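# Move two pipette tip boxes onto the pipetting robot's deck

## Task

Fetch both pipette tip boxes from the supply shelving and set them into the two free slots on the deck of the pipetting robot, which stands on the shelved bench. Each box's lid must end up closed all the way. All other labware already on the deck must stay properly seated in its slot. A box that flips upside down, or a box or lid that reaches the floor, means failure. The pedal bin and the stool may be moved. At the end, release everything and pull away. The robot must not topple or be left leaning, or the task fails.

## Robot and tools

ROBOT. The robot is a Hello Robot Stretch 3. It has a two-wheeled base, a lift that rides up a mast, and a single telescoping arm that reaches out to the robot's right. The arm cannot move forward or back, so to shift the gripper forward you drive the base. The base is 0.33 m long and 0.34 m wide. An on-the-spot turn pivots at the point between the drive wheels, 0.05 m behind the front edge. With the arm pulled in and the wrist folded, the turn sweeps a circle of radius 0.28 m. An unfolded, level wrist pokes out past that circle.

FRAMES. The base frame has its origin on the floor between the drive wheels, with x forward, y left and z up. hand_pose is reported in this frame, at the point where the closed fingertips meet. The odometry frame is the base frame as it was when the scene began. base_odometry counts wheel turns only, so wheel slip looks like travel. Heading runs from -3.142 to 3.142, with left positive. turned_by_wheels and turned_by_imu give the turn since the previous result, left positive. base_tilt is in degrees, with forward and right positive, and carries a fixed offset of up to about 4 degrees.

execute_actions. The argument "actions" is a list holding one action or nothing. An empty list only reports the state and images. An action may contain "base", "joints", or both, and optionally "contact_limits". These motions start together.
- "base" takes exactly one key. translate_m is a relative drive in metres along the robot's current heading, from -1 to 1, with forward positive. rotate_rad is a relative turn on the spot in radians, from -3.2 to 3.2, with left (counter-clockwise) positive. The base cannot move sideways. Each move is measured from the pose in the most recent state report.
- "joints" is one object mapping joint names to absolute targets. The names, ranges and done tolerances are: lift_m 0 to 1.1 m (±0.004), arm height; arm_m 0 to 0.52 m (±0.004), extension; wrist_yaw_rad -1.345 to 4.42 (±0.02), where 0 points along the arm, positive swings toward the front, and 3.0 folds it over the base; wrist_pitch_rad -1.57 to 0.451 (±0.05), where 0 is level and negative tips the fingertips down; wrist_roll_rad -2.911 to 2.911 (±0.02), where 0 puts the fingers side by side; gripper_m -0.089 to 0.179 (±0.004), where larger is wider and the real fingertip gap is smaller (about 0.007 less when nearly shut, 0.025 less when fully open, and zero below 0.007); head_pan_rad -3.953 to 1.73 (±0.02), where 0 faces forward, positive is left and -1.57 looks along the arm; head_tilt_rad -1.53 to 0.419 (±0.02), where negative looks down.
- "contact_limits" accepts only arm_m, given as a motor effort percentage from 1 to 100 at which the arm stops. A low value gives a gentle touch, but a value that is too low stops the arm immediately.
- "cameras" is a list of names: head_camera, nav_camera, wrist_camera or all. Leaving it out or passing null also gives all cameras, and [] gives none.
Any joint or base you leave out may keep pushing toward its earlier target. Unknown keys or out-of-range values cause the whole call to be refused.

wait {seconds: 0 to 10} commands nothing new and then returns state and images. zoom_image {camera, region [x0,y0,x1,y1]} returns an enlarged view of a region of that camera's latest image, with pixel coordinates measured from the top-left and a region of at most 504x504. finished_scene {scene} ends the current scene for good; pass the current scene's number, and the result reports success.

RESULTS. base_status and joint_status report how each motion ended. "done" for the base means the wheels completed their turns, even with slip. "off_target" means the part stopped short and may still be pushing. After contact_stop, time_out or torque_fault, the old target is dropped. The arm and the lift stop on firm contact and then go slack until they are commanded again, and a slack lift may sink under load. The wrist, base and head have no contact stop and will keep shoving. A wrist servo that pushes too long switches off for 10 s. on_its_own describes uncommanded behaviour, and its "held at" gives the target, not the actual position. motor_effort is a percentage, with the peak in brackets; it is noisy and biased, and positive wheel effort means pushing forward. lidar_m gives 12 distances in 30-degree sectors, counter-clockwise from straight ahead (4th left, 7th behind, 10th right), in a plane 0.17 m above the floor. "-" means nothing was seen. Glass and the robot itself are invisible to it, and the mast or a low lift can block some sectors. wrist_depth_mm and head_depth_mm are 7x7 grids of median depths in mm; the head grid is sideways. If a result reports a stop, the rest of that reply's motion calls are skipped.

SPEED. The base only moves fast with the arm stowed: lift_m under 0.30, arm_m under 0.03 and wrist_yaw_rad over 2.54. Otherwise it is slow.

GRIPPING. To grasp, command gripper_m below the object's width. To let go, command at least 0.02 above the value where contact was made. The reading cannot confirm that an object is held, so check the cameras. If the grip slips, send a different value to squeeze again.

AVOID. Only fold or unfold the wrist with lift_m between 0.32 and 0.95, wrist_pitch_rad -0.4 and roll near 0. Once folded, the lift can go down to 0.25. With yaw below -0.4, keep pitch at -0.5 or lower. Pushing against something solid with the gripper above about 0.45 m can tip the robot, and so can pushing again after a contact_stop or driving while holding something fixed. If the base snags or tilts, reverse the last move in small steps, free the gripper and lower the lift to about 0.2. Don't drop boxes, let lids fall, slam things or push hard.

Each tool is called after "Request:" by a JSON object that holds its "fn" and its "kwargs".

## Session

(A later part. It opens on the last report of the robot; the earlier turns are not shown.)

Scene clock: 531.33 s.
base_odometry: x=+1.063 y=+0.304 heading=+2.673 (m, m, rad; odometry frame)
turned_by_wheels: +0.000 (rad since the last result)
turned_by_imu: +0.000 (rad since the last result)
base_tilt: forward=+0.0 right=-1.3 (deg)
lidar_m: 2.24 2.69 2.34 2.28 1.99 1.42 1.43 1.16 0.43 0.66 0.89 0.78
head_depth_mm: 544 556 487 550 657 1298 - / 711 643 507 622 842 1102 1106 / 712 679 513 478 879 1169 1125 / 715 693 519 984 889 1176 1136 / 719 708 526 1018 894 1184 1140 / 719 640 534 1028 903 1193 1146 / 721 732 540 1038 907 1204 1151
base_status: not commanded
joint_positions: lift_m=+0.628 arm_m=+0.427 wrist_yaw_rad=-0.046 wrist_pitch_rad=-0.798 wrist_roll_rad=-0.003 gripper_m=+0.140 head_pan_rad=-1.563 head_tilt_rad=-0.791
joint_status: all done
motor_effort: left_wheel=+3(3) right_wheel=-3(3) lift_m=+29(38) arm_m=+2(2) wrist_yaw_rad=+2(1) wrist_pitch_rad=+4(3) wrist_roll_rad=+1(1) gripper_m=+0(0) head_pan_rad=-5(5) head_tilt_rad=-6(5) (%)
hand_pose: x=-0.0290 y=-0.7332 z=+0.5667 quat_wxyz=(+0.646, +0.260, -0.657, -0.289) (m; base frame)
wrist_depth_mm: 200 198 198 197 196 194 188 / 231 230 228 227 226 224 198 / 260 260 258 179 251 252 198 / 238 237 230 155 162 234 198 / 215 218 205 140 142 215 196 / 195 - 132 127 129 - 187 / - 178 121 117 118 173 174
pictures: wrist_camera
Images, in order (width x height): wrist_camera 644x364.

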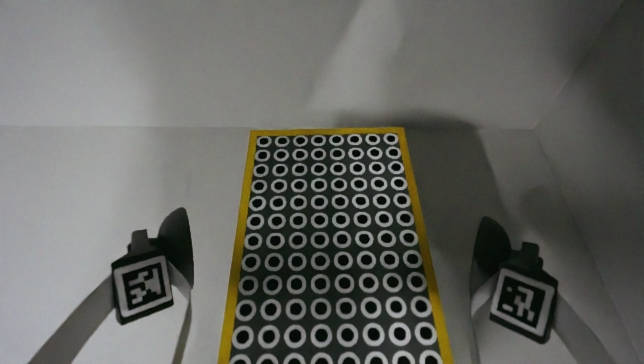

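Request:
{"fn": "execute_actions", "kwargs": {"actions": [{"joints":{"gripper_m":0.035}}], "cameras": []}}

Request:
{"fn": "execute_actions", "kwargs": {"actions": [{"joints":{"lift_m":0.69}}], "cameras": []}}

Request:
{"fn": "execute_actions", "kwargs": {"actions": [{"base":{"translate_m":0.2},"joints":{"arm_m":0.003}}], "cameras": ["wrist_camera"]}}

Request:
{"fn": "execute_actions", "kwargs": {"actions": [{"base":{"rotate_rad":0.77}}], "cameras": []}}

Request:
{"fn": "execute_actions", "kwargs": {"actions": [{"base":{"translate_m":0.995}}], "cameras": []}}

Request:
{"fn": "execute_actions", "kwargs": {"actions": [{"base":{"translate_m":1.0},"joints":{"lift_m":0.93,"head_tilt_rad":-0.7}}], "cameras": []}}

Request:
{"fn": "execute_actions", "kwargs": {"actions": [{"base":{"rotate_rad":0.825},"joints":{"arm_m":0.22}}], "cameras": ["wrist_camera","head_camera"]}}

Scene clock: 555.40 s.
base_odometry: x=+1.063 y=+0.304 heading=+2.673 (m, m, rad; odometry frame)
turned_by_wheels: +0.000 (rad since the last result)
turned_by_imu: -0.001 (rad since the last result)
base_tilt: forward=+0.0 right=-1.3 (deg)
lidar_m: 2.24 2.68 2.34 2.28 1.99 1.43 1.43 1.16 0.42 0.66 0.88 0.78
head_depth_mm: 545 555 487 550 658 1296 - / 711 644 507 621 846 1107 1111 / 714 679 512 478 877 1169 1121 / 715 694 520 981 889 1178 1136 / 716 706 527 1018 894 1188 1141 / 719 640 534 1031 902 1197 1147 / 719 731 541 1038 911 1200 1157
base_status: not commanded
joint_positions: lift_m=+0.628 arm_m=+0.427 wrist_yaw_rad=-0.046 wrist_pitch_rad=-0.788 wrist_roll_rad=-0.007 gripper_m=+0.036 head_pan_rad=-1.563 head_tilt_rad=-0.791
joint_status: all done
motor_effort: left_wheel=+2(3) right_wheel=-2(3) lift_m=+29(29) arm_m=+2(2) wrist_yaw_rad=+2(1) wrist_pitch_rad=-1(4) wrist_roll_rad=+2(3) gripper_m=-20(96) head_pan_rad=-4(4) head_tilt_rad=-5(6) (%)
hand_pose: x=-0.0291 y=-0.7352 z=+0.5683 quat_wxyz=(+0.649, +0.257, -0.657, -0.286) (m; base frame)
wrist_depth_mm: 198 198 197 195 193 192 186 / 229 228 226 224 221 220 198 / 261 259 256 247 253 252 197 / 240 241 234 159 228 237 198 / 218 216 147 142 145 214 197 / 197 197 130 129 130 196 187 / 181 180 123 119 120 175 178
pictures: none
No camera images: the call's "cameras" was empty. Leave "cameras" out to get every camera's image.

Scene clock: 556.80 s.
base_odometry: x=+1.063 y=+0.304 heading=+2.673 (m, m, rad; odometry frame)
turned_by_wheels: +0.000 (rad since the last result)
turned_by_imu: +0.000 (rad since the last result)
base_tilt: forward=+0.0 right=-1.3 (deg)
lidar_m: 2.25 2.68 2.34 2.28 1.99 1.42 1.43 1.16 0.42 0.66 0.88 0.78
head_depth_mm: 544 555 487 543 635 - - / 711 644 507 476 853 1058 1115 / 714 679 514 944 880 1171 1127 / 714 694 520 984 886 1176 1131 / 718 704 526 1015 893 1186 1139 / 719 641 534 1028 901 1193 1149 / 721 731 542 1036 909 1202 1153
base_status: not commanded
joint_positions: lift_m=+0.690 arm_m=+0.427 wrist_yaw_rad=-0.046 wrist_pitch_rad=-0.804 wrist_roll_rad=-0.005 gripper_m=+0.036 head_pan_rad=-1.563 head_tilt_rad=-0.791
joint_status: all done
motor_effort: left_wheel=+3(3) right_wheel=-3(3) lift_m=+43(45) arm_m=+2(2) wrist_yaw_rad=+1(1) wrist_pitch_rad=+6(7) wrist_roll_rad=+2(3) gripper_m=-19(19) head_pan_rad=-5(5) head_tilt_rad=-6(6) (%)
hand_pose: x=-0.0290 y=-0.7320 z=+0.6273 quat_wxyz=(+0.646, +0.262, -0.655, -0.291) (m; base frame)
wrist_depth_mm: 202 200 199 197 195 194 189 / 232 231 230 228 226 224 198 / 276 273 263 250 258 263 198 / 313 310 305 157 294 295 197 / 283 281 147 142 145 273 197 / 258 258 130 130 130 253 196 / 237 235 128 120 122 230 196
pictures: none
No camera images: the call's "cameras" was empty. Leave "cameras" out to get every camera's image.

Scene clock: 561.10 s.
base_odometry: x=+0.885 y=+0.394 heading=+2.673 (m, m, rad; odometry frame)
turned_by_wheels: +0.000 (rad since the last result)
turned_by_imu: -0.001 (rad since the last result)
base_tilt: forward=+0.0 right=-1.3 (deg)
lidar_m: 2.04 2.50 2.33 2.27 2.12 1.62 1.61 0.55 0.54 0.67 0.65 0.63
head_depth_mm: 717 661 500 1008 863 1150 - / 719 672 507 1016 871 1161 - / 721 629 513 1022 880 657 - / 722 693 520 1033 887 1151 1136 / 710 644 526 1017 894 1187 1141 / 558 654 534 1028 902 1194 1149 / 726 731 542 1041 911 1096 1166
base_status: done
joint_positions: lift_m=+0.690 arm_m=+0.003 wrist_yaw_rad=-0.046 wrist_pitch_rad=-0.805 wrist_roll_rad=-0.004 gripper_m=+0.036 head_pan_rad=-1.563 head_tilt_rad=-0.791
joint_status: all done
motor_effort: left_wheel=+3(7) right_wheel=-4(5) lift_m=+44(44) arm_m=-4(4) wrist_yaw_rad=+1(1) wrist_pitch_rad=+7(7) wrist_roll_rad=+2(2) gripper_m=-18(19) head_pan_rad=-5(5) head_tilt_rad=-6(6) (%)
hand_pose: x=-0.0289 y=-0.3084 z=+0.6271 quat_wxyz=(+0.646, +0.263, -0.655, -0.291) (m; base frame)
wrist_depth_mm: 467 466 467 462 462 454 427 / 402 404 397 395 395 394 393 / 352 353 350 348 347 348 343 / 323 320 312 157 305 308 308 / 619 806 147 142 145 622 414 / 651 737 130 130 130 575 774 / 750 740 127 120 122 733 743
pictures: wrist_camera
Images, in order (width x height): wrist_camera 644x364.

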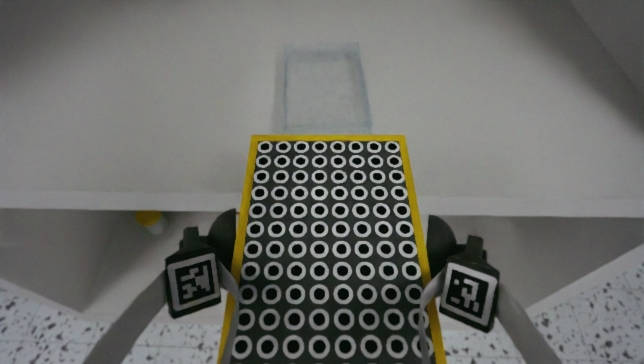

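Scene clock: 563.27 s.
base_odometry: x=+0.885 y=+0.394 heading=-2.840 (m, m, rad; odometry frame)
turned_by_wheels: +0.770 (rad since the last result)
turned_by_imu: +0.758 (rad since the last result)
base_tilt: forward=+0.0 right=-1.3 (deg)
lidar_m: 2.53 2.27 2.28 1.81 1.74 1.66 0.54 0.70 0.67 0.63 1.87 2.05
head_depth_mm: 763 635 503 1032 863 791 - / 684 671 545 1041 874 1223 - / 608 654 782 981 942 658 - / 550 615 724 886 1189 1280 1136 / 548 1483 1822 1846 1541 1315 1148 / 1426 1733 2130 1873 1547 1319 1154 / 1644 2072 2326 1893 1565 1336 1161
base_status: done
joint_positions: lift_m=+0.690 arm_m=+0.003 wrist_yaw_rad=-0.046 wrist_pitch_rad=-0.805 wrist_roll_rad=-0.004 gripper_m=+0.036 head_pan_rad=-1.563 head_tilt_rad=-0.791
joint_status: not commanded
motor_effort: left_wheel=-2(7) right_wheel=+3(8) lift_m=+43(43) arm_m=-4(4) wrist_yaw_rad=+1(1) wrist_pitch_rad=+7(7) wrist_roll_rad=+2(1) gripper_m=-19(19) head_pan_rad=-5(4) head_tilt_rad=-6(6) (%)
hand_pose: x=-0.0289 y=-0.3084 z=+0.6271 quat_wxyz=(+0.646, +0.263, -0.655, -0.291) (m; base frame)
wrist_depth_mm: - - - 446 455 457 453 / - - - 409 397 392 388 / - - - 389 346 344 344 / - - 948 157 318 312 308 / 905 904 147 142 145 327 278 / 819 813 130 130 131 739 275 / 754 747 127 120 122 659 658
pictures: none
No camera images: the call's "cameras" was empty. Leave "cameras" out to get every camera's image.

Scene clock: 574.50 s.
base_odometry: x=-0.065 y=+0.098 heading=-2.840 (m, m, rad; odometry frame)
turned_by_wheels: +0.000 (rad since the last result)
turned_by_imu: +0.000 (rad since the last result)
base_tilt: forward=+0.0 right=-1.3 (deg)
lidar_m: 1.78 1.56 1.56 1.83 2.26 2.27 1.52 1.12 1.60 1.89 1.30 1.59
head_depth_mm: 1570 1756 2003 1777 1486 1292 - / 1709 1933 2136 1795 1494 1311 - / 1866 2145 2269 1805 1514 658 - / 2074 2435 2298 1844 1523 1279 1137 / 2209 2539 2326 1855 1536 1315 1144 / 2063 2306 2351 1875 1544 1328 1153 / 1923 2100 2287 1894 1566 1336 1158
base_status: done
joint_positions: lift_m=+0.690 arm_m=+0.003 wrist_yaw_rad=-0.046 wrist_pitch_rad=-0.805 wrist_roll_rad=-0.004 gripper_m=+0.036 head_pan_rad=-1.563 head_tilt_rad=-0.791
joint_status: not commanded
motor_effort: left_wheel=-2(5) right_wheel=+3(8) lift_m=+44(44) arm_m=-4(4) wrist_yaw_rad=+1(0) wrist_pitch_rad=+7(7) wrist_roll_rad=+1(1) gripper_m=-19(19) head_pan_rad=-4(4) head_tilt_rad=-6(6) (%)
hand_pose: x=-0.0289 y=-0.3084 z=+0.6271 quat_wxyz=(+0.646, +0.263, -0.655, -0.291) (m; base frame)
wrist_depth_mm: - - - - - - - / - - - - - - - / - - - - - - - / - 999 975 157 964 987 974 / 887 904 147 143 145 894 877 / 810 839 130 130 130 809 802 / 756 757 128 120 122 743 734
pictures: none
No camera images: the call's "cameras" was empty. Leave "cameras" out to get every camera's image.

Scene clock: 585.47 s.
base_odometry: x=-1.020 y=-0.198 heading=-2.840 (m, m, rad; odometry frame)
turned_by_wheels: +0.000 (rad since the last result)
turned_by_imu: +0.000 (rad since the last result)
base_tilt: forward=+0.0 right=-1.3 (deg)
lidar_m: 0.78 1.43 1.00 0.99 1.77 2.96 2.38 2.03 2.33 0.76 0.75 1.24
head_depth_mm: 2191 2477 2542 1991 - - - / 1959 2252 2277 1843 1687 - - / 1755 2002 1101 1927 - - - / 1589 1749 1071 1884 1633 1329 1172 / 830 1042 1065 901 1598 1372 1181 / 829 972 1054 836 1537 1353 1185 / 845 1351 1080 798 977 1337 1194
base_status: done
joint_positions: lift_m=+0.930 arm_m=+0.003 wrist_yaw_rad=-0.046 wrist_pitch_rad=-0.805 wrist_roll_rad=-0.004 gripper_m=+0.036 head_pan_rad=-1.563 head_tilt_rad=-0.705
joint_status: all done
motor_effort: left_wheel=-3(4) right_wheel=+3(8) lift_m=+43(46) arm_m=-4(4) wrist_yaw_rad=+1(1) wrist_pitch_rad=+7(7) wrist_roll_rad=+2(1) gripper_m=-19(18) head_pan_rad=-5(5) head_tilt_rad=+3(18) (%)
hand_pose: x=-0.0289 y=-0.3084 z=+0.8671 quat_wxyz=(+0.646, +0.263, -0.655, -0.291) (m; base frame)
wrist_depth_mm: 439 471 505 - - - - / 418 446 - - - - - / 397 674 - - - - - / - - - 157 - - - / - - 147 142 145 - - / - - 130 130 130 - - / 990 980 128 120 122 964 952
pictures: none
No camera images: the call's "cameras" was empty. Leave "cameras" out to get every camera's image.

Scene clock: 588.30 s.
base_odometry: x=-1.020 y=-0.198 heading=-2.015 (m, m, rad; odometry frame)
turned_by_wheels: +0.825 (rad since the last result)
turned_by_imu: +0.812 (rad since the last result)
base_tilt: forward=+0.0 right=-1.3 (deg)
lidar_m: 1.43 0.99 1.27 2.91 2.52 2.02 2.32 1.05 0.75 0.78 0.78 1.46
head_depth_mm: 1133 1256 - 746 1504 1304 1146 / 1143 1266 - 749 1525 1337 1153 / 1146 1286 - - 1575 1348 1161 / 768 1302 1031 794 1575 1358 1172 / 771 1246 1045 809 1591 1377 1177 / 1164 1325 1108 838 1608 1382 1185 / 1169 1304 1126 847 1626 1306 1189
base_status: done
joint_positions: lift_m=+0.930 arm_m=+0.220 wrist_yaw_rad=-0.046 wrist_pitch_rad=-0.805 wrist_roll_rad=-0.003 gripper_m=+0.036 head_pan_rad=-1.563 head_tilt_rad=-0.705
joint_status: all done
motor_effort: left_wheel=-2(7) right_wheel=+2(8) lift_m=+43(44) arm_m=+2(3) wrist_yaw_rad=+1(1) wrist_pitch_rad=+7(7) wrist_roll_rad=+1(1) gripper_m=-19(19) head_pan_rad=-5(4) head_tilt_rad=+3(3) (%)
hand_pose: x=-0.0289 y=-0.5247 z=+0.8671 quat_wxyz=(+0.645, +0.263, -0.655, -0.292) (m; base frame)
wrist_depth_mm: 491 485 435 434 418 391 334 / 421 419 332 392 391 379 293 / 370 358 326 346 344 342 313 / 327 322 320 156 309 313 311 / 296 295 147 142 145 292 290 / 648 - 130 130 131 - - / 963 960 127 120 122 946 974
pictures: head_camera (sideways: a quarter turn clockwise sets it upright), wrist_camera
Images, in order (width x height): head_camera 896x504, wrist_camera 644x364.

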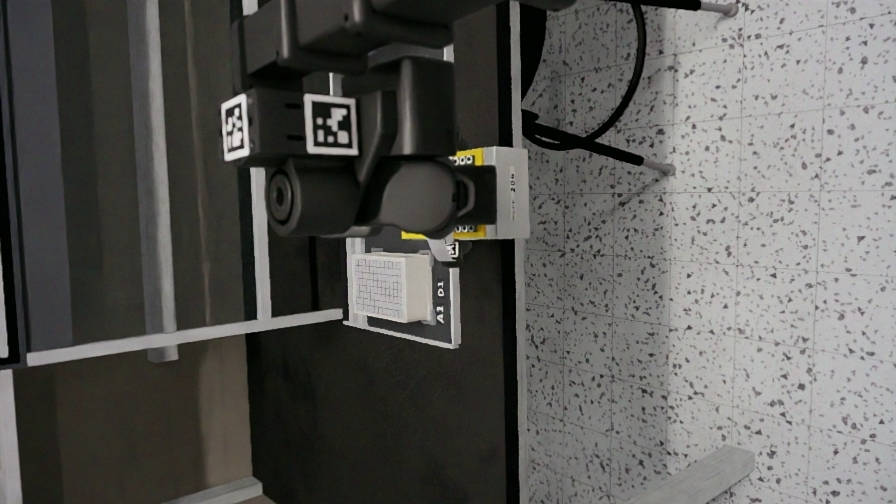

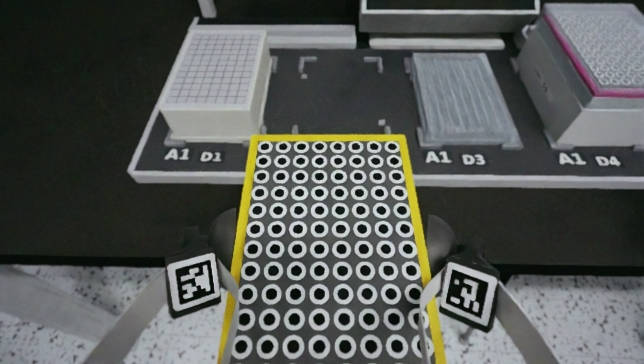

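Request:
{"fn": "execute_actions", "kwargs": {"actions": [{"base":{"translate_m":-0.017},"joints":{"arm_m":0.436,"wrist_yaw_rad":-0.055,"lift_m":0.905}}], "cameras": []}}

Request:
{"fn": "execute_actions", "kwargs": {"actions": [{"joints":{"lift_m":0.881}}], "cameras": ["head_camera","wrist_camera"]}}

Request:
{"fn": "zoom_image", "kwargs": {"camera": "head_camera", "region": [340,140,480,280]}}

Scene clock: 598.33 s.
base_odometry: x=-1.013 y=-0.183 heading=-2.015 (m, m, rad; odometry frame)
turned_by_wheels: +0.000 (rad since the last result)
turned_by_imu: -0.001 (rad since the last result)
base_tilt: forward=+0.0 right=-1.3 (deg)
lidar_m: 1.44 1.00 1.30 2.92 2.50 2.00 2.31 1.03 0.74 0.78 0.79 1.48
head_depth_mm: 1130 1251 - - 1500 1300 1143 / 1137 1171 917 783 1557 1346 1156 / 1142 1180 855 786 1537 1351 1164 / 768 1278 936 794 1580 1356 1166 / 769 1242 1037 810 1598 1373 1182 / 1145 1325 1104 836 1609 1383 1187 / 1173 1326 1125 850 1623 1327 1197
base_status: done
joint_positions: lift_m=+0.905 arm_m=+0.436 wrist_yaw_rad=-0.054 wrist_pitch_rad=-0.805 wrist_roll_rad=-0.003 gripper_m=+0.036 head_pan_rad=-1.563 head_tilt_rad=-0.705
joint_status: all done
motor_effort: left_wheel=-3(8) right_wheel=+3(4) lift_m=+30(37) arm_m=+2(2) wrist_yaw_rad=-1(4) wrist_pitch_rad=+7(7) wrist_roll_rad=+1(1) gripper_m=-19(19) head_pan_rad=-4(5) head_tilt_rad=+3(2) (%)
hand_pose: x=-0.0303 y=-0.7406 z=+0.8425 quat_wxyz=(+0.644, +0.260, -0.657, -0.294) (m; base frame)
wrist_depth_mm: 429 429 435 428 252 252 249 / 382 367 378 374 250 248 246 / 335 316 315 312 245 244 244 / 297 227 227 157 258 276 274 / 214 207 147 142 145 249 244 / 188 190 130 130 130 230 225 / 173 175 127 120 122 207 208
pictures: none
No camera images: the call's "cameras" was empty. Leave "cameras" out to get every camera's image.

Scene clock: 599.30 s.
base_odometry: x=-1.013 y=-0.183 heading=-2.015 (m, m, rad; odometry frame)
turned_by_wheels: +0.000 (rad since the last result)
turned_by_imu: +0.000 (rad since the last result)
base_tilt: forward=+0.0 right=-1.3 (deg)
lidar_m: 1.44 1.00 1.29 2.92 2.51 2.01 2.31 1.03 0.74 0.78 0.79 1.48
head_depth_mm: 1130 1256 1123 - 1504 1306 1146 / 1136 1262 918 780 1550 1345 1151 / 1148 1230 - 786 1535 1346 1160 / 767 1300 1035 794 1577 1364 1166 / 770 1242 1034 807 1597 1376 1179 / 1150 1323 1107 836 1612 1385 1186 / 1173 1334 1124 848 1624 1329 1191
base_status: not commanded
joint_positions: lift_m=+0.881 arm_m=+0.436 wrist_yaw_rad=-0.054 wrist_pitch_rad=-0.805 wrist_roll_rad=-0.003 gripper_m=+0.036 head_pan_rad=-1.563 head_tilt_rad=-0.705
joint_status: all done
motor_effort: left_wheel=-3(2) right_wheel=+3(3) lift_m=+30(30) arm_m=+2(2) wrist_yaw_rad=-2(1) wrist_pitch_rad=+7(7) wrist_roll_rad=+1(1) gripper_m=-19(19) head_pan_rad=-5(4) head_tilt_rad=+3(3) (%)
hand_pose: x=-0.0303 y=-0.7406 z=+0.8185 quat_wxyz=(+0.644, +0.260, -0.657, -0.294) (m; base frame)
wrist_depth_mm: 386 382 388 385 230 229 228 / 341 329 335 333 228 226 225 / 298 266 265 259 234 260 260 / 204 198 225 157 233 246 246 / 179 179 147 143 146 222 221 / 163 166 130 130 131 204 202 / 150 158 127 120 121 184 185
pictures: head_camera (sideways: a quarter turn clockwise sets it upright), wrist_camera
Images, in order (width x height): head_camera 896x504, wrist_camera 644x364.

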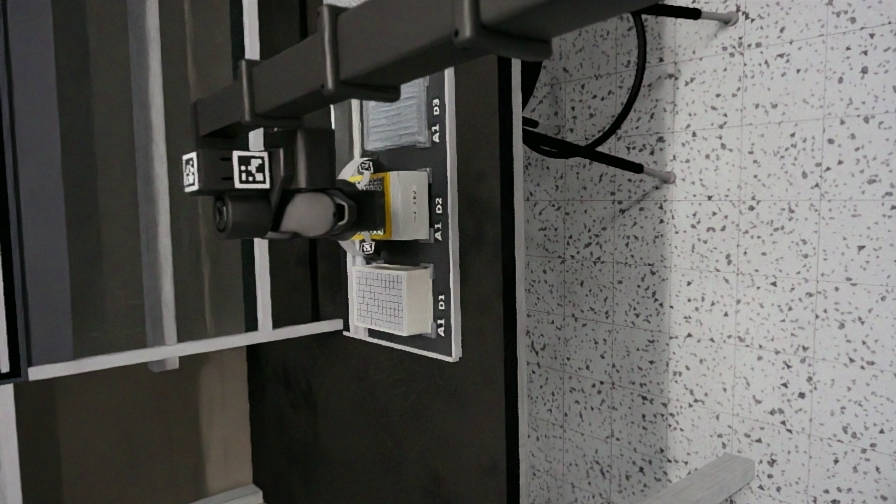

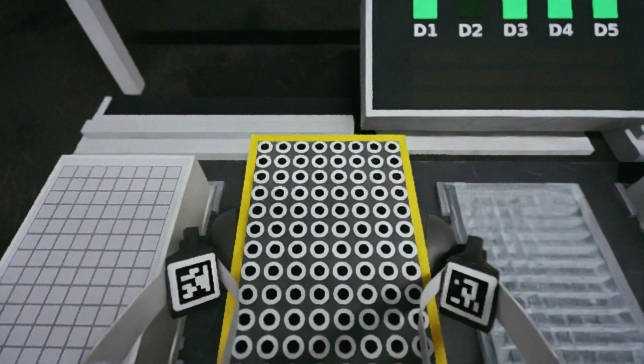

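Region (340, 140, 480, 280) of head_camera's 896x504 image, scaled by 3.600, with more detail than that image has.

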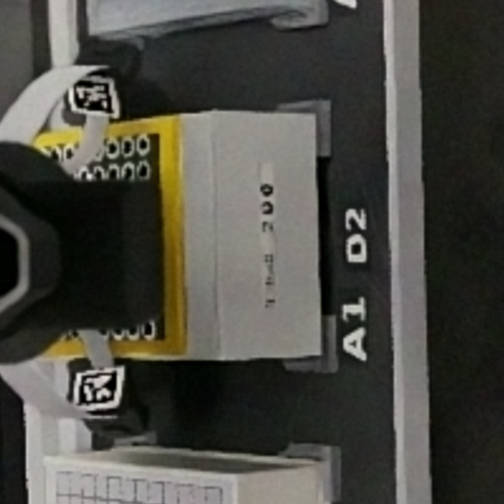

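Slightly too near; extend 4 mm, lower.

Request:
{"fn": "execute_actions", "kwargs": {"actions": [{"joints":{"arm_m":0.440}}], "cameras": []}}

Request:
{"fn": "execute_actions", "kwargs": {"actions": [{"joints":{"lift_m":0.871}}], "cameras": ["head_camera"]}}

Request:
{"fn": "zoom_image", "kwargs": {"camera": "head_camera", "region": [340,140,480,280]}}

Scene clock: 610.23 s.
base_odometry: x=-1.013 y=-0.183 heading=-2.015 (m, m, rad; odometry frame)
turned_by_wheels: +0.000 (rad since the last result)
turned_by_imu: +0.000 (rad since the last result)
base_tilt: forward=+0.0 right=-1.2 (deg)
lidar_m: 1.44 1.00 1.30 2.92 2.51 2.01 2.31 1.03 0.74 0.78 0.80 1.47
head_depth_mm: 1131 1254 1126 - 1505 1305 1145 / 1138 1260 917 781 1550 1341 1158 / 1141 1226 - 786 1528 1352 1163 / 766 1306 1033 797 1580 1358 1166 / 772 1241 1037 807 1592 1372 1176 / 1150 1321 1105 835 1610 1378 1189 / 1175 1327 1125 848 1624 1329 1191
base_status: not commanded
joint_positions: lift_m=+0.881 arm_m=+0.440 wrist_yaw_rad=-0.054 wrist_pitch_rad=-0.805 wrist_roll_rad=-0.003 gripper_m=+0.036 head_pan_rad=-1.563 head_tilt_rad=-0.705
joint_status: all done
motor_effort: left_wheel=-3(2) right_wheel=+3(3) lift_m=+30(31) arm_m=+2(1) wrist_yaw_rad=-1(1) wrist_pitch_rad=+7(7) wrist_roll_rad=+1(1) gripper_m=-19(19) head_pan_rad=-4(4) head_tilt_rad=+2(3) (%)
hand_pose: x=-0.0303 y=-0.7446 z=+0.8185 quat_wxyz=(+0.644, +0.260, -0.657, -0.294) (m; base frame)
wrist_depth_mm: 384 391 389 387 228 226 225 / 341 329 336 337 225 224 223 / 298 262 261 257 224 247 245 / 203 199 224 157 234 246 243 / 179 179 147 142 145 222 221 / 163 166 130 130 130 205 201 / 149 158 128 120 122 185 186
pictures: none
No camera images: the call's "cameras" was empty. Leave "cameras" out to get every camera's image.

Scene clock: 611.10 s.
base_odometry: x=-1.013 y=-0.183 heading=-2.016 (m, m, rad; odometry frame)
turned_by_wheels: +0.000 (rad since the last result)
turned_by_imu: +0.000 (rad since the last result)
base_tilt: forward=+0.0 right=-1.3 (deg)
lidar_m: 1.44 1.00 1.29 2.91 2.51 2.00 2.31 1.03 0.74 0.78 0.79 1.48
head_depth_mm: 1130 1255 1077 - 1504 1326 1148 / 1141 1266 917 778 1554 1346 1155 / 1142 1227 - 786 1537 1348 1164 / 768 1304 1033 796 1584 1360 1173 / 770 1238 1036 806 1589 1378 1176 / 1152 1320 1108 836 1602 1380 1185 / 1174 1327 1130 846 1624 1335 1192
base_status: not commanded
joint_positions: lift_m=+0.871 arm_m=+0.440 wrist_yaw_rad=-0.055 wrist_pitch_rad=-0.793 wrist_roll_rad=-0.002 gripper_m=+0.036 head_pan_rad=-1.563 head_tilt_rad=-0.705
joint_status: all done
motor_effort: left_wheel=-3(3) right_wheel=+3(4) lift_m=+27(29) arm_m=+2(2) wrist_yaw_rad=+0(1) wrist_pitch_rad=+1(7) wrist_roll_rad=+1(1) gripper_m=-19(19) head_pan_rad=-5(4) head_tilt_rad=+2(2) (%)
hand_pose: x=-0.0305 y=-0.7471 z=+0.8106 quat_wxyz=(+0.645, +0.255, -0.658, -0.291) (m; base frame)
wrist_depth_mm: 376 386 385 381 221 221 220 / 335 322 329 325 219 217 215 / 289 258 256 251 223 249 246 / 190 190 230 158 165 238 238 / 171 170 147 143 145 215 214 / 156 158 130 130 130 197 194 / 142 158 126 119 121 177 179
pictures: head_camera (sideways: a quarter turn clockwise sets it upright)
Images, in order (width x height): head_camera 896x504.

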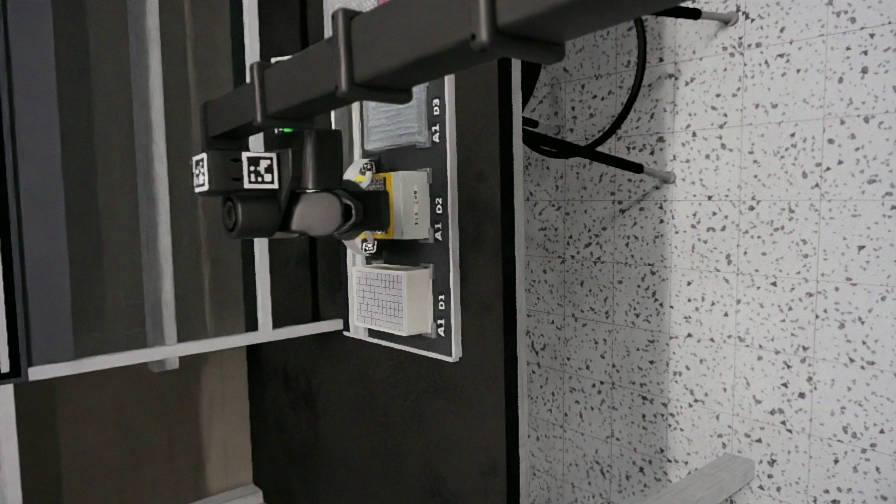

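Region (340, 140, 480, 280) of head_camera's 896x504 image, scaled by 3.600, with more detail than that image has.

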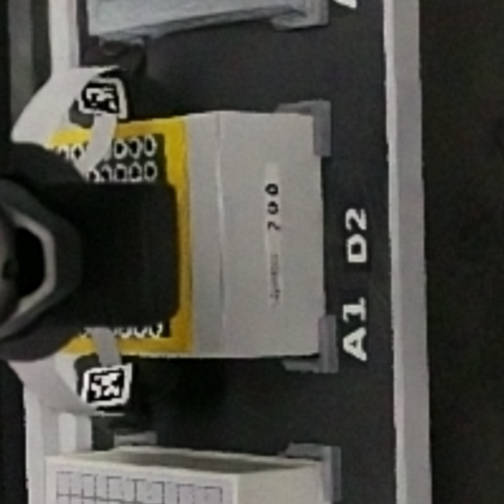

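Request:
{"fn": "execute_actions", "kwargs": {"actions": [{"joints":{"gripper_m":0.115}}], "cameras": []}}

Request:
{"fn": "execute_actions", "kwargs": {"actions": [{"joints":{"lift_m":0.92}}], "cameras": []}}

Request:
{"fn": "execute_actions", "kwargs": {"actions": [{"base":{"translate_m":0.017},"joints":{"arm_m":0.22}}], "cameras": ["wrist_camera"]}}

Request:
{"fn": "execute_actions", "kwargs": {"actions": [{"base":{"rotate_rad":-0.823},"joints":{"arm_m":0.003,"wrist_yaw_rad":-0.01,"gripper_m":0.145}}], "cameras": []}}

Request:
{"fn": "execute_actions", "kwargs": {"actions": [{"base":{"translate_m":-1.0},"joints":{"lift_m":0.665}}], "cameras": []}}

Request:
{"fn": "execute_actions", "kwargs": {"actions": [{"base":{"translate_m":-0.995}}], "cameras": []}}

Request:
{"fn": "execute_actions", "kwargs": {"actions": [{"base":{"rotate_rad":-0.765}}], "cameras": []}}

Request:
{"fn": "execute_actions", "kwargs": {"actions": [{"joints":{"arm_m":0.22}}], "cameras": ["wrist_camera"]}}

Scene clock: 625.20 s.
base_odometry: x=-1.013 y=-0.183 heading=-2.016 (m, m, rad; odometry frame)
turned_by_wheels: +0.000 (rad since the last result)
turned_by_imu: -0.001 (rad since the last result)
base_tilt: forward=+0.0 right=-1.3 (deg)
lidar_m: 1.44 1.00 1.30 2.91 2.51 2.00 2.30 1.03 0.74 0.78 0.80 1.48
head_depth_mm: 1132 1253 1078 - 1498 1323 1148 / 1139 1263 920 779 1548 1340 1155 / 1144 1227 - 785 1536 1353 1162 / 767 1299 1035 794 1587 1361 1167 / 771 1243 1036 806 1594 1371 1179 / 1150 1326 1105 838 1613 1380 1186 / 1173 1325 1122 848 1622 1322 1192
base_status: not commanded
joint_positions: lift_m=+0.871 arm_m=+0.440 wrist_yaw_rad=-0.055 wrist_pitch_rad=-0.797 wrist_roll_rad=-0.002 gripper_m=+0.115 head_pan_rad=-1.563 head_tilt_rad=-0.705
joint_status: all done
motor_effort: left_wheel=-3(3) right_wheel=+3(3) lift_m=+29(29) arm_m=+1(1) wrist_yaw_rad=+0(0) wrist_pitch_rad=+3(3) wrist_roll_rad=+1(1) gripper_m=+1(80) head_pan_rad=-4(5) head_tilt_rad=+3(3) (%)
hand_pose: x=-0.0305 y=-0.7464 z=+0.8099 quat_wxyz=(+0.645, +0.257, -0.658, -0.292) (m; base frame)
wrist_depth_mm: 373 382 380 376 220 219 219 / 332 320 327 323 218 218 216 / 281 255 254 249 229 262 261 / 188 189 225 158 227 237 234 / 170 169 148 142 145 216 213 / 155 157 133 130 132 198 193 / 144 158 123 119 119 176 178
pictures: none
No camera images: the call's "cameras" was empty. Leave "cameras" out to get every camera's image.

Scene clock: 626.47 s.
base_odometry: x=-1.013 y=-0.183 heading=-2.016 (m, m, rad; odometry frame)
turned_by_wheels: +0.000 (rad since the last result)
turned_by_imu: +0.000 (rad since the last result)
base_tilt: forward=+0.0 right=-1.3 (deg)
lidar_m: 1.44 1.00 1.29 2.91 2.50 2.00 2.30 1.03 0.74 0.78 0.80 1.47
head_depth_mm: 1131 1251 - 769 1480 1302 1146 / 1133 1168 923 782 1556 1340 1154 / 1145 - 902 785 1528 1353 1158 / 769 1283 935 797 1583 1363 1171 / 771 1240 1035 807 1596 1368 1177 / 1148 1322 1104 836 1609 1382 1183 / 1168 1333 1122 848 1624 1327 1192
base_status: not commanded
joint_positions: lift_m=+0.920 arm_m=+0.440 wrist_yaw_rad=-0.055 wrist_pitch_rad=-0.797 wrist_roll_rad=-0.002 gripper_m=+0.115 head_pan_rad=-1.563 head_tilt_rad=-0.705
joint_status: all done
motor_effort: left_wheel=-3(3) right_wheel=+3(3) lift_m=+43(46) arm_m=+2(2) wrist_yaw_rad=+0(0) wrist_pitch_rad=+3(3) wrist_roll_rad=+1(1) gripper_m=+0(1) head_pan_rad=-5(5) head_tilt_rad=+3(3) (%)
hand_pose: x=-0.0305 y=-0.7462 z=+0.8583 quat_wxyz=(+0.645, +0.257, -0.658, -0.292) (m; base frame)
wrist_depth_mm: 461 443 460 447 265 263 428 / 409 397 403 397 262 261 259 / 357 347 353 353 257 256 257 / 319 294 290 288 303 304 283 / 286 224 263 197 263 268 255 / 208 207 225 179 235 247 238 / 191 185 218 164 195 220 223
pictures: none
No camera images: the call's "cameras" was empty. Leave "cameras" out to get every camera's image.

Scene clock: 629.33 s.
base_odometry: x=-1.020 y=-0.198 heading=-2.016 (m, m, rad; odometry frame)
turned_by_wheels: +0.000 (rad since the last result)
turned_by_imu: +0.000 (rad since the last result)
base_tilt: forward=+0.0 right=-1.3 (deg)
lidar_m: 1.43 0.99 1.27 2.91 2.52 2.02 2.32 1.05 0.75 0.78 0.78 1.46
head_depth_mm: 1134 1260 - 755 1504 1307 1143 / 1139 1270 - 745 1520 1339 1154 / 1143 1286 - - 1570 1348 1163 / 768 1309 1032 807 1584 1367 1169 / 768 1249 1044 808 1593 1373 1176 / 1171 1322 1107 838 1612 1381 1183 / 1173 1307 1124 848 1633 1309 1194
base_status: done
joint_positions: lift_m=+0.920 arm_m=+0.220 wrist_yaw_rad=-0.055 wrist_pitch_rad=-0.798 wrist_roll_rad=-0.002 gripper_m=+0.115 head_pan_rad=-1.563 head_tilt_rad=-0.705
joint_status: all done
motor_effort: left_wheel=-2(3) right_wheel=+3(9) lift_m=+43(43) arm_m=-4(5) wrist_yaw_rad=+0(0) wrist_pitch_rad=+4(4) wrist_roll_rad=+1(1) gripper_m=+0(0) head_pan_rad=-5(5) head_tilt_rad=+3(3) (%)
hand_pose: x=-0.0305 y=-0.5267 z=+0.8583 quat_wxyz=(+0.645, +0.257, -0.658, -0.292) (m; base frame)
wrist_depth_mm: 477 476 419 335 416 396 321 / 410 396 329 289 373 370 288 / 358 341 321 317 326 334 312 / 320 310 310 308 308 305 305 / 285 287 284 283 283 286 281 / 686 - - - - - - / 764 952 995 976 960 946 955
pictures: wrist_camera
Images, in order (width x height): wrist_camera 644x364.

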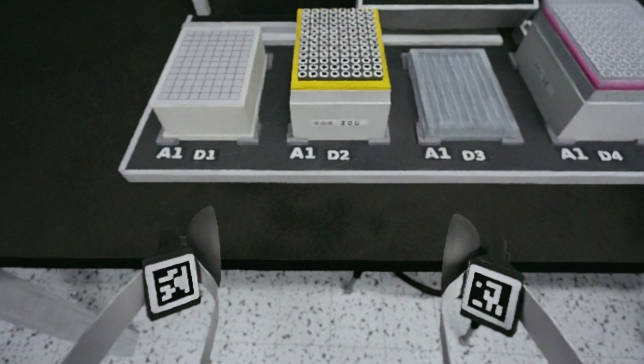

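Scene clock: 632.17 s.
base_odometry: x=-1.020 y=-0.198 heading=-2.839 (m, m, rad; odometry frame)
turned_by_wheels: -0.823 (rad since the last result)
turned_by_imu: -0.811 (rad since the last result)
base_tilt: forward=+0.0 right=-1.3 (deg)
lidar_m: 0.78 1.43 1.00 0.99 1.78 2.95 2.38 2.02 2.32 0.75 0.75 1.24
head_depth_mm: 2201 2477 2551 1957 - - - / 1951 2256 2275 1854 1644 - - / 1755 2002 1104 1936 1709 - - / 1590 1747 1072 1894 1627 1363 1172 / 828 1038 1063 902 1599 1347 1180 / 832 974 1053 839 1527 1357 1189 / 844 1349 1082 797 977 1333 1198
base_status: done
joint_positions: lift_m=+0.920 arm_m=+0.003 wrist_yaw_rad=-0.011 wrist_pitch_rad=-0.798 wrist_roll_rad=-0.002 gripper_m=+0.145 head_pan_rad=-1.563 head_tilt_rad=-0.704
joint_status: all done
motor_effort: left_wheel=+3(7) right_wheel=-4(9) lift_m=+43(43) arm_m=-4(4) wrist_yaw_rad=+1(3) wrist_pitch_rad=+4(3) wrist_roll_rad=+1(1) gripper_m=+1(83) head_pan_rad=-5(5) head_tilt_rad=+3(3) (%)
hand_pose: x=-0.0234 y=-0.3100 z=+0.8583 quat_wxyz=(+0.651, +0.272, -0.652, -0.278) (m; base frame)
wrist_depth_mm: 441 461 491 - - - - / 410 429 - - - - - / 393 668 - - - - - / - - - - - - - / - - - - - - - / - - - - - - - / 988 996 991 969 989 955 956
pictures: none
No camera images: the call's "cameras" was empty. Leave "cameras" out to get every camera's image.

Scene clock: 643.57 s.
base_odometry: x=-0.066 y=+0.100 heading=-2.838 (m, m, rad; odometry frame)
turned_by_wheels: +0.000 (rad since the last result)
turned_by_imu: -0.004 (rad since the last result)
base_tilt: forward=+0.0 right=-1.3 (deg)
lidar_m: 1.78 1.55 1.56 1.84 2.26 2.26 1.52 1.12 1.60 1.89 1.30 1.59
head_depth_mm: 1541 1713 1916 1959 1579 1332 1181 / 1680 1879 2121 1977 1600 1341 1181 / 1834 2076 2358 2008 1620 1350 - / 2026 2354 2545 2023 1631 1360 1166 / 2183 2440 2604 2038 1644 1376 1175 / 2037 2258 2455 2067 1659 1380 1185 / 1885 2065 2282 2097 1682 1389 1194
base_status: done
joint_positions: lift_m=+0.665 arm_m=+0.003 wrist_yaw_rad=-0.011 wrist_pitch_rad=-0.798 wrist_roll_rad=-0.002 gripper_m=+0.145 head_pan_rad=-1.563 head_tilt_rad=-0.704
joint_status: all done
motor_effort: left_wheel=+3(3) right_wheel=-3(9) lift_m=+30(38) arm_m=-4(4) wrist_yaw_rad=+1(1) wrist_pitch_rad=+4(4) wrist_roll_rad=+1(1) gripper_m=+0(1) head_pan_rad=-4(5) head_tilt_rad=+2(3) (%)
hand_pose: x=-0.0234 y=-0.3100 z=+0.6037 quat_wxyz=(+0.651, +0.272, -0.652, -0.278) (m; base frame)
wrist_depth_mm: - - - - - - - / - - - - - - - / - - - - - - - / - 963 966 974 965 956 953 / 885 891 888 864 867 890 842 / 809 - 793 804 787 - 773 / 742 727 728 723 716 712 725
pictures: none
No camera images: the call's "cameras" was empty. Leave "cameras" out to get every camera's image.

Scene clock: 654.77 s.
base_odometry: x=+0.884 y=+0.397 heading=-2.838 (m, m, rad; odometry frame)
turned_by_wheels: +0.000 (rad since the last result)
turned_by_imu: -0.003 (rad since the last result)
base_tilt: forward=+0.0 right=-1.3 (deg)
lidar_m: 2.53 2.28 2.27 1.81 1.74 1.65 0.54 0.70 0.67 0.62 1.87 2.05
head_depth_mm: 750 722 582 1028 922 779 1101 / 664 748 590 1047 931 845 1132 / 593 672 621 915 941 1242 - / 536 600 656 804 970 1273 1173 / 532 1403 1711 1971 1637 1370 1179 / 1387 1660 2044 2073 1656 1381 1183 / 1603 1968 2452 2090 1673 1395 1192
base_status: done
joint_positions: lift_m=+0.665 arm_m=+0.003 wrist_yaw_rad=-0.011 wrist_pitch_rad=-0.798 wrist_roll_rad=-0.002 gripper_m=+0.145 head_pan_rad=-1.563 head_tilt_rad=-0.704
joint_status: not commanded
motor_effort: left_wheel=+3(5) right_wheel=-4(9) lift_m=+29(30) arm_m=-4(4) wrist_yaw_rad=+1(1) wrist_pitch_rad=+4(4) wrist_roll_rad=+1(1) gripper_m=+1(1) head_pan_rad=-4(5) head_tilt_rad=+3(3) (%)
hand_pose: x=-0.0234 y=-0.3100 z=+0.6037 quat_wxyz=(+0.651, +0.272, -0.652, -0.278) (m; base frame)
wrist_depth_mm: - - - 422 421 417 414 / - - - 395 362 358 359 / - - - 635 333 316 313 / 979 977 967 803 841 293 279 / 892 899 863 809 773 743 256 / 803 - 780 786 716 - 667 / 724 727 737 728 675 633 646
pictures: none
No camera images: the call's "cameras" was empty. Leave "cameras" out to get every camera's image.

Scene clock: 656.93 s.
base_odometry: x=+0.884 y=+0.397 heading=+2.680 (m, m, rad; odometry frame)
turned_by_wheels: -0.765 (rad since the last result)
turned_by_imu: -0.753 (rad since the last result)
base_tilt: forward=+0.0 right=-1.3 (deg)
lidar_m: 2.04 2.29 2.34 2.27 2.13 1.62 1.61 0.54 0.54 0.67 0.65 0.62
head_depth_mm: 699 762 581 481 924 813 1110 / 702 765 590 485 931 821 1114 / 704 767 598 490 939 828 - / 708 783 608 497 950 832 1119 / 709 758 616 503 958 839 1128 / 700 774 625 509 966 847 1133 / 715 796 635 515 976 853 1123
base_status: done
joint_positions: lift_m=+0.665 arm_m=+0.003 wrist_yaw_rad=-0.011 wrist_pitch_rad=-0.798 wrist_roll_rad=-0.002 gripper_m=+0.145 head_pan_rad=-1.563 head_tilt_rad=-0.704
joint_status: not commanded
motor_effort: left_wheel=+3(8) right_wheel=-4(8) lift_m=+29(30) arm_m=-4(4) wrist_yaw_rad=+1(1) wrist_pitch_rad=+4(4) wrist_roll_rad=+1(1) gripper_m=+0(0) head_pan_rad=-5(4) head_tilt_rad=+3(2) (%)
hand_pose: x=-0.0234 y=-0.3100 z=+0.6037 quat_wxyz=(+0.651, +0.272, -0.652, -0.278) (m; base frame)
wrist_depth_mm: 430 428 426 424 418 418 412 / 370 367 364 361 363 358 355 / 325 321 320 317 318 314 314 / 309 300 299 292 286 286 281 / 604 757 788 753 775 701 430 / 648 - 724 716 717 - 475 / 736 723 707 714 698 697 714
pictures: none
No camera images: the call's "cameras" was empty. Leave "cameras" out to get every camera's image.

Scene clock: 659.77 s.
base_odometry: x=+0.884 y=+0.397 heading=+2.680 (m, m, rad; odometry frame)
turned_by_wheels: +0.000 (rad since the last result)
turned_by_imu: +0.000 (rad since the last result)
base_tilt: forward=+0.0 right=-1.3 (deg)
lidar_m: 2.04 2.29 2.33 2.27 2.12 1.62 1.61 0.55 0.54 0.67 0.65 0.62
head_depth_mm: 699 760 582 480 925 812 - / 701 766 591 484 1000 1180 1105 / 704 768 598 490 - 805 1113 / 706 782 608 496 962 833 1122 / 708 759 618 503 959 839 1129 / 699 773 626 509 967 847 1135 / 716 795 637 515 975 854 1122
base_status: not commanded
joint_positions: lift_m=+0.665 arm_m=+0.220 wrist_yaw_rad=-0.011 wrist_pitch_rad=-0.798 wrist_roll_rad=-0.002 gripper_m=+0.145 head_pan_rad=-1.563 head_tilt_rad=-0.704
joint_status: all done
motor_effort: left_wheel=+3(3) right_wheel=-4(4) lift_m=+30(29) arm_m=+2(0) wrist_yaw_rad=+1(1) wrist_pitch_rad=+4(4) wrist_roll_rad=+1(1) gripper_m=+0(0) head_pan_rad=-4(4) head_tilt_rad=+3(3) (%)
hand_pose: x=-0.0234 y=-0.5263 z=+0.6037 quat_wxyz=(+0.651, +0.272, -0.652, -0.278) (m; base frame)
wrist_depth_mm: 423 418 413 404 405 402 395 / 367 366 365 361 358 355 354 / 322 321 319 316 316 315 313 / 285 284 283 281 280 278 279 / 257 260 255 255 254 257 252 / 234 - 231 231 230 - 229 / 215 214 213 212 212 207 209
pictures: wrist_camera
Images, in order (width x height): wrist_camera 644x364.

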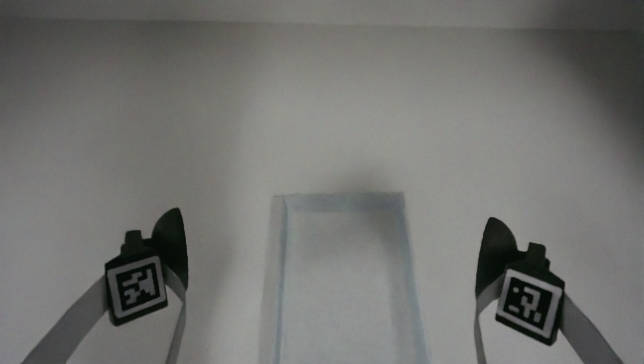

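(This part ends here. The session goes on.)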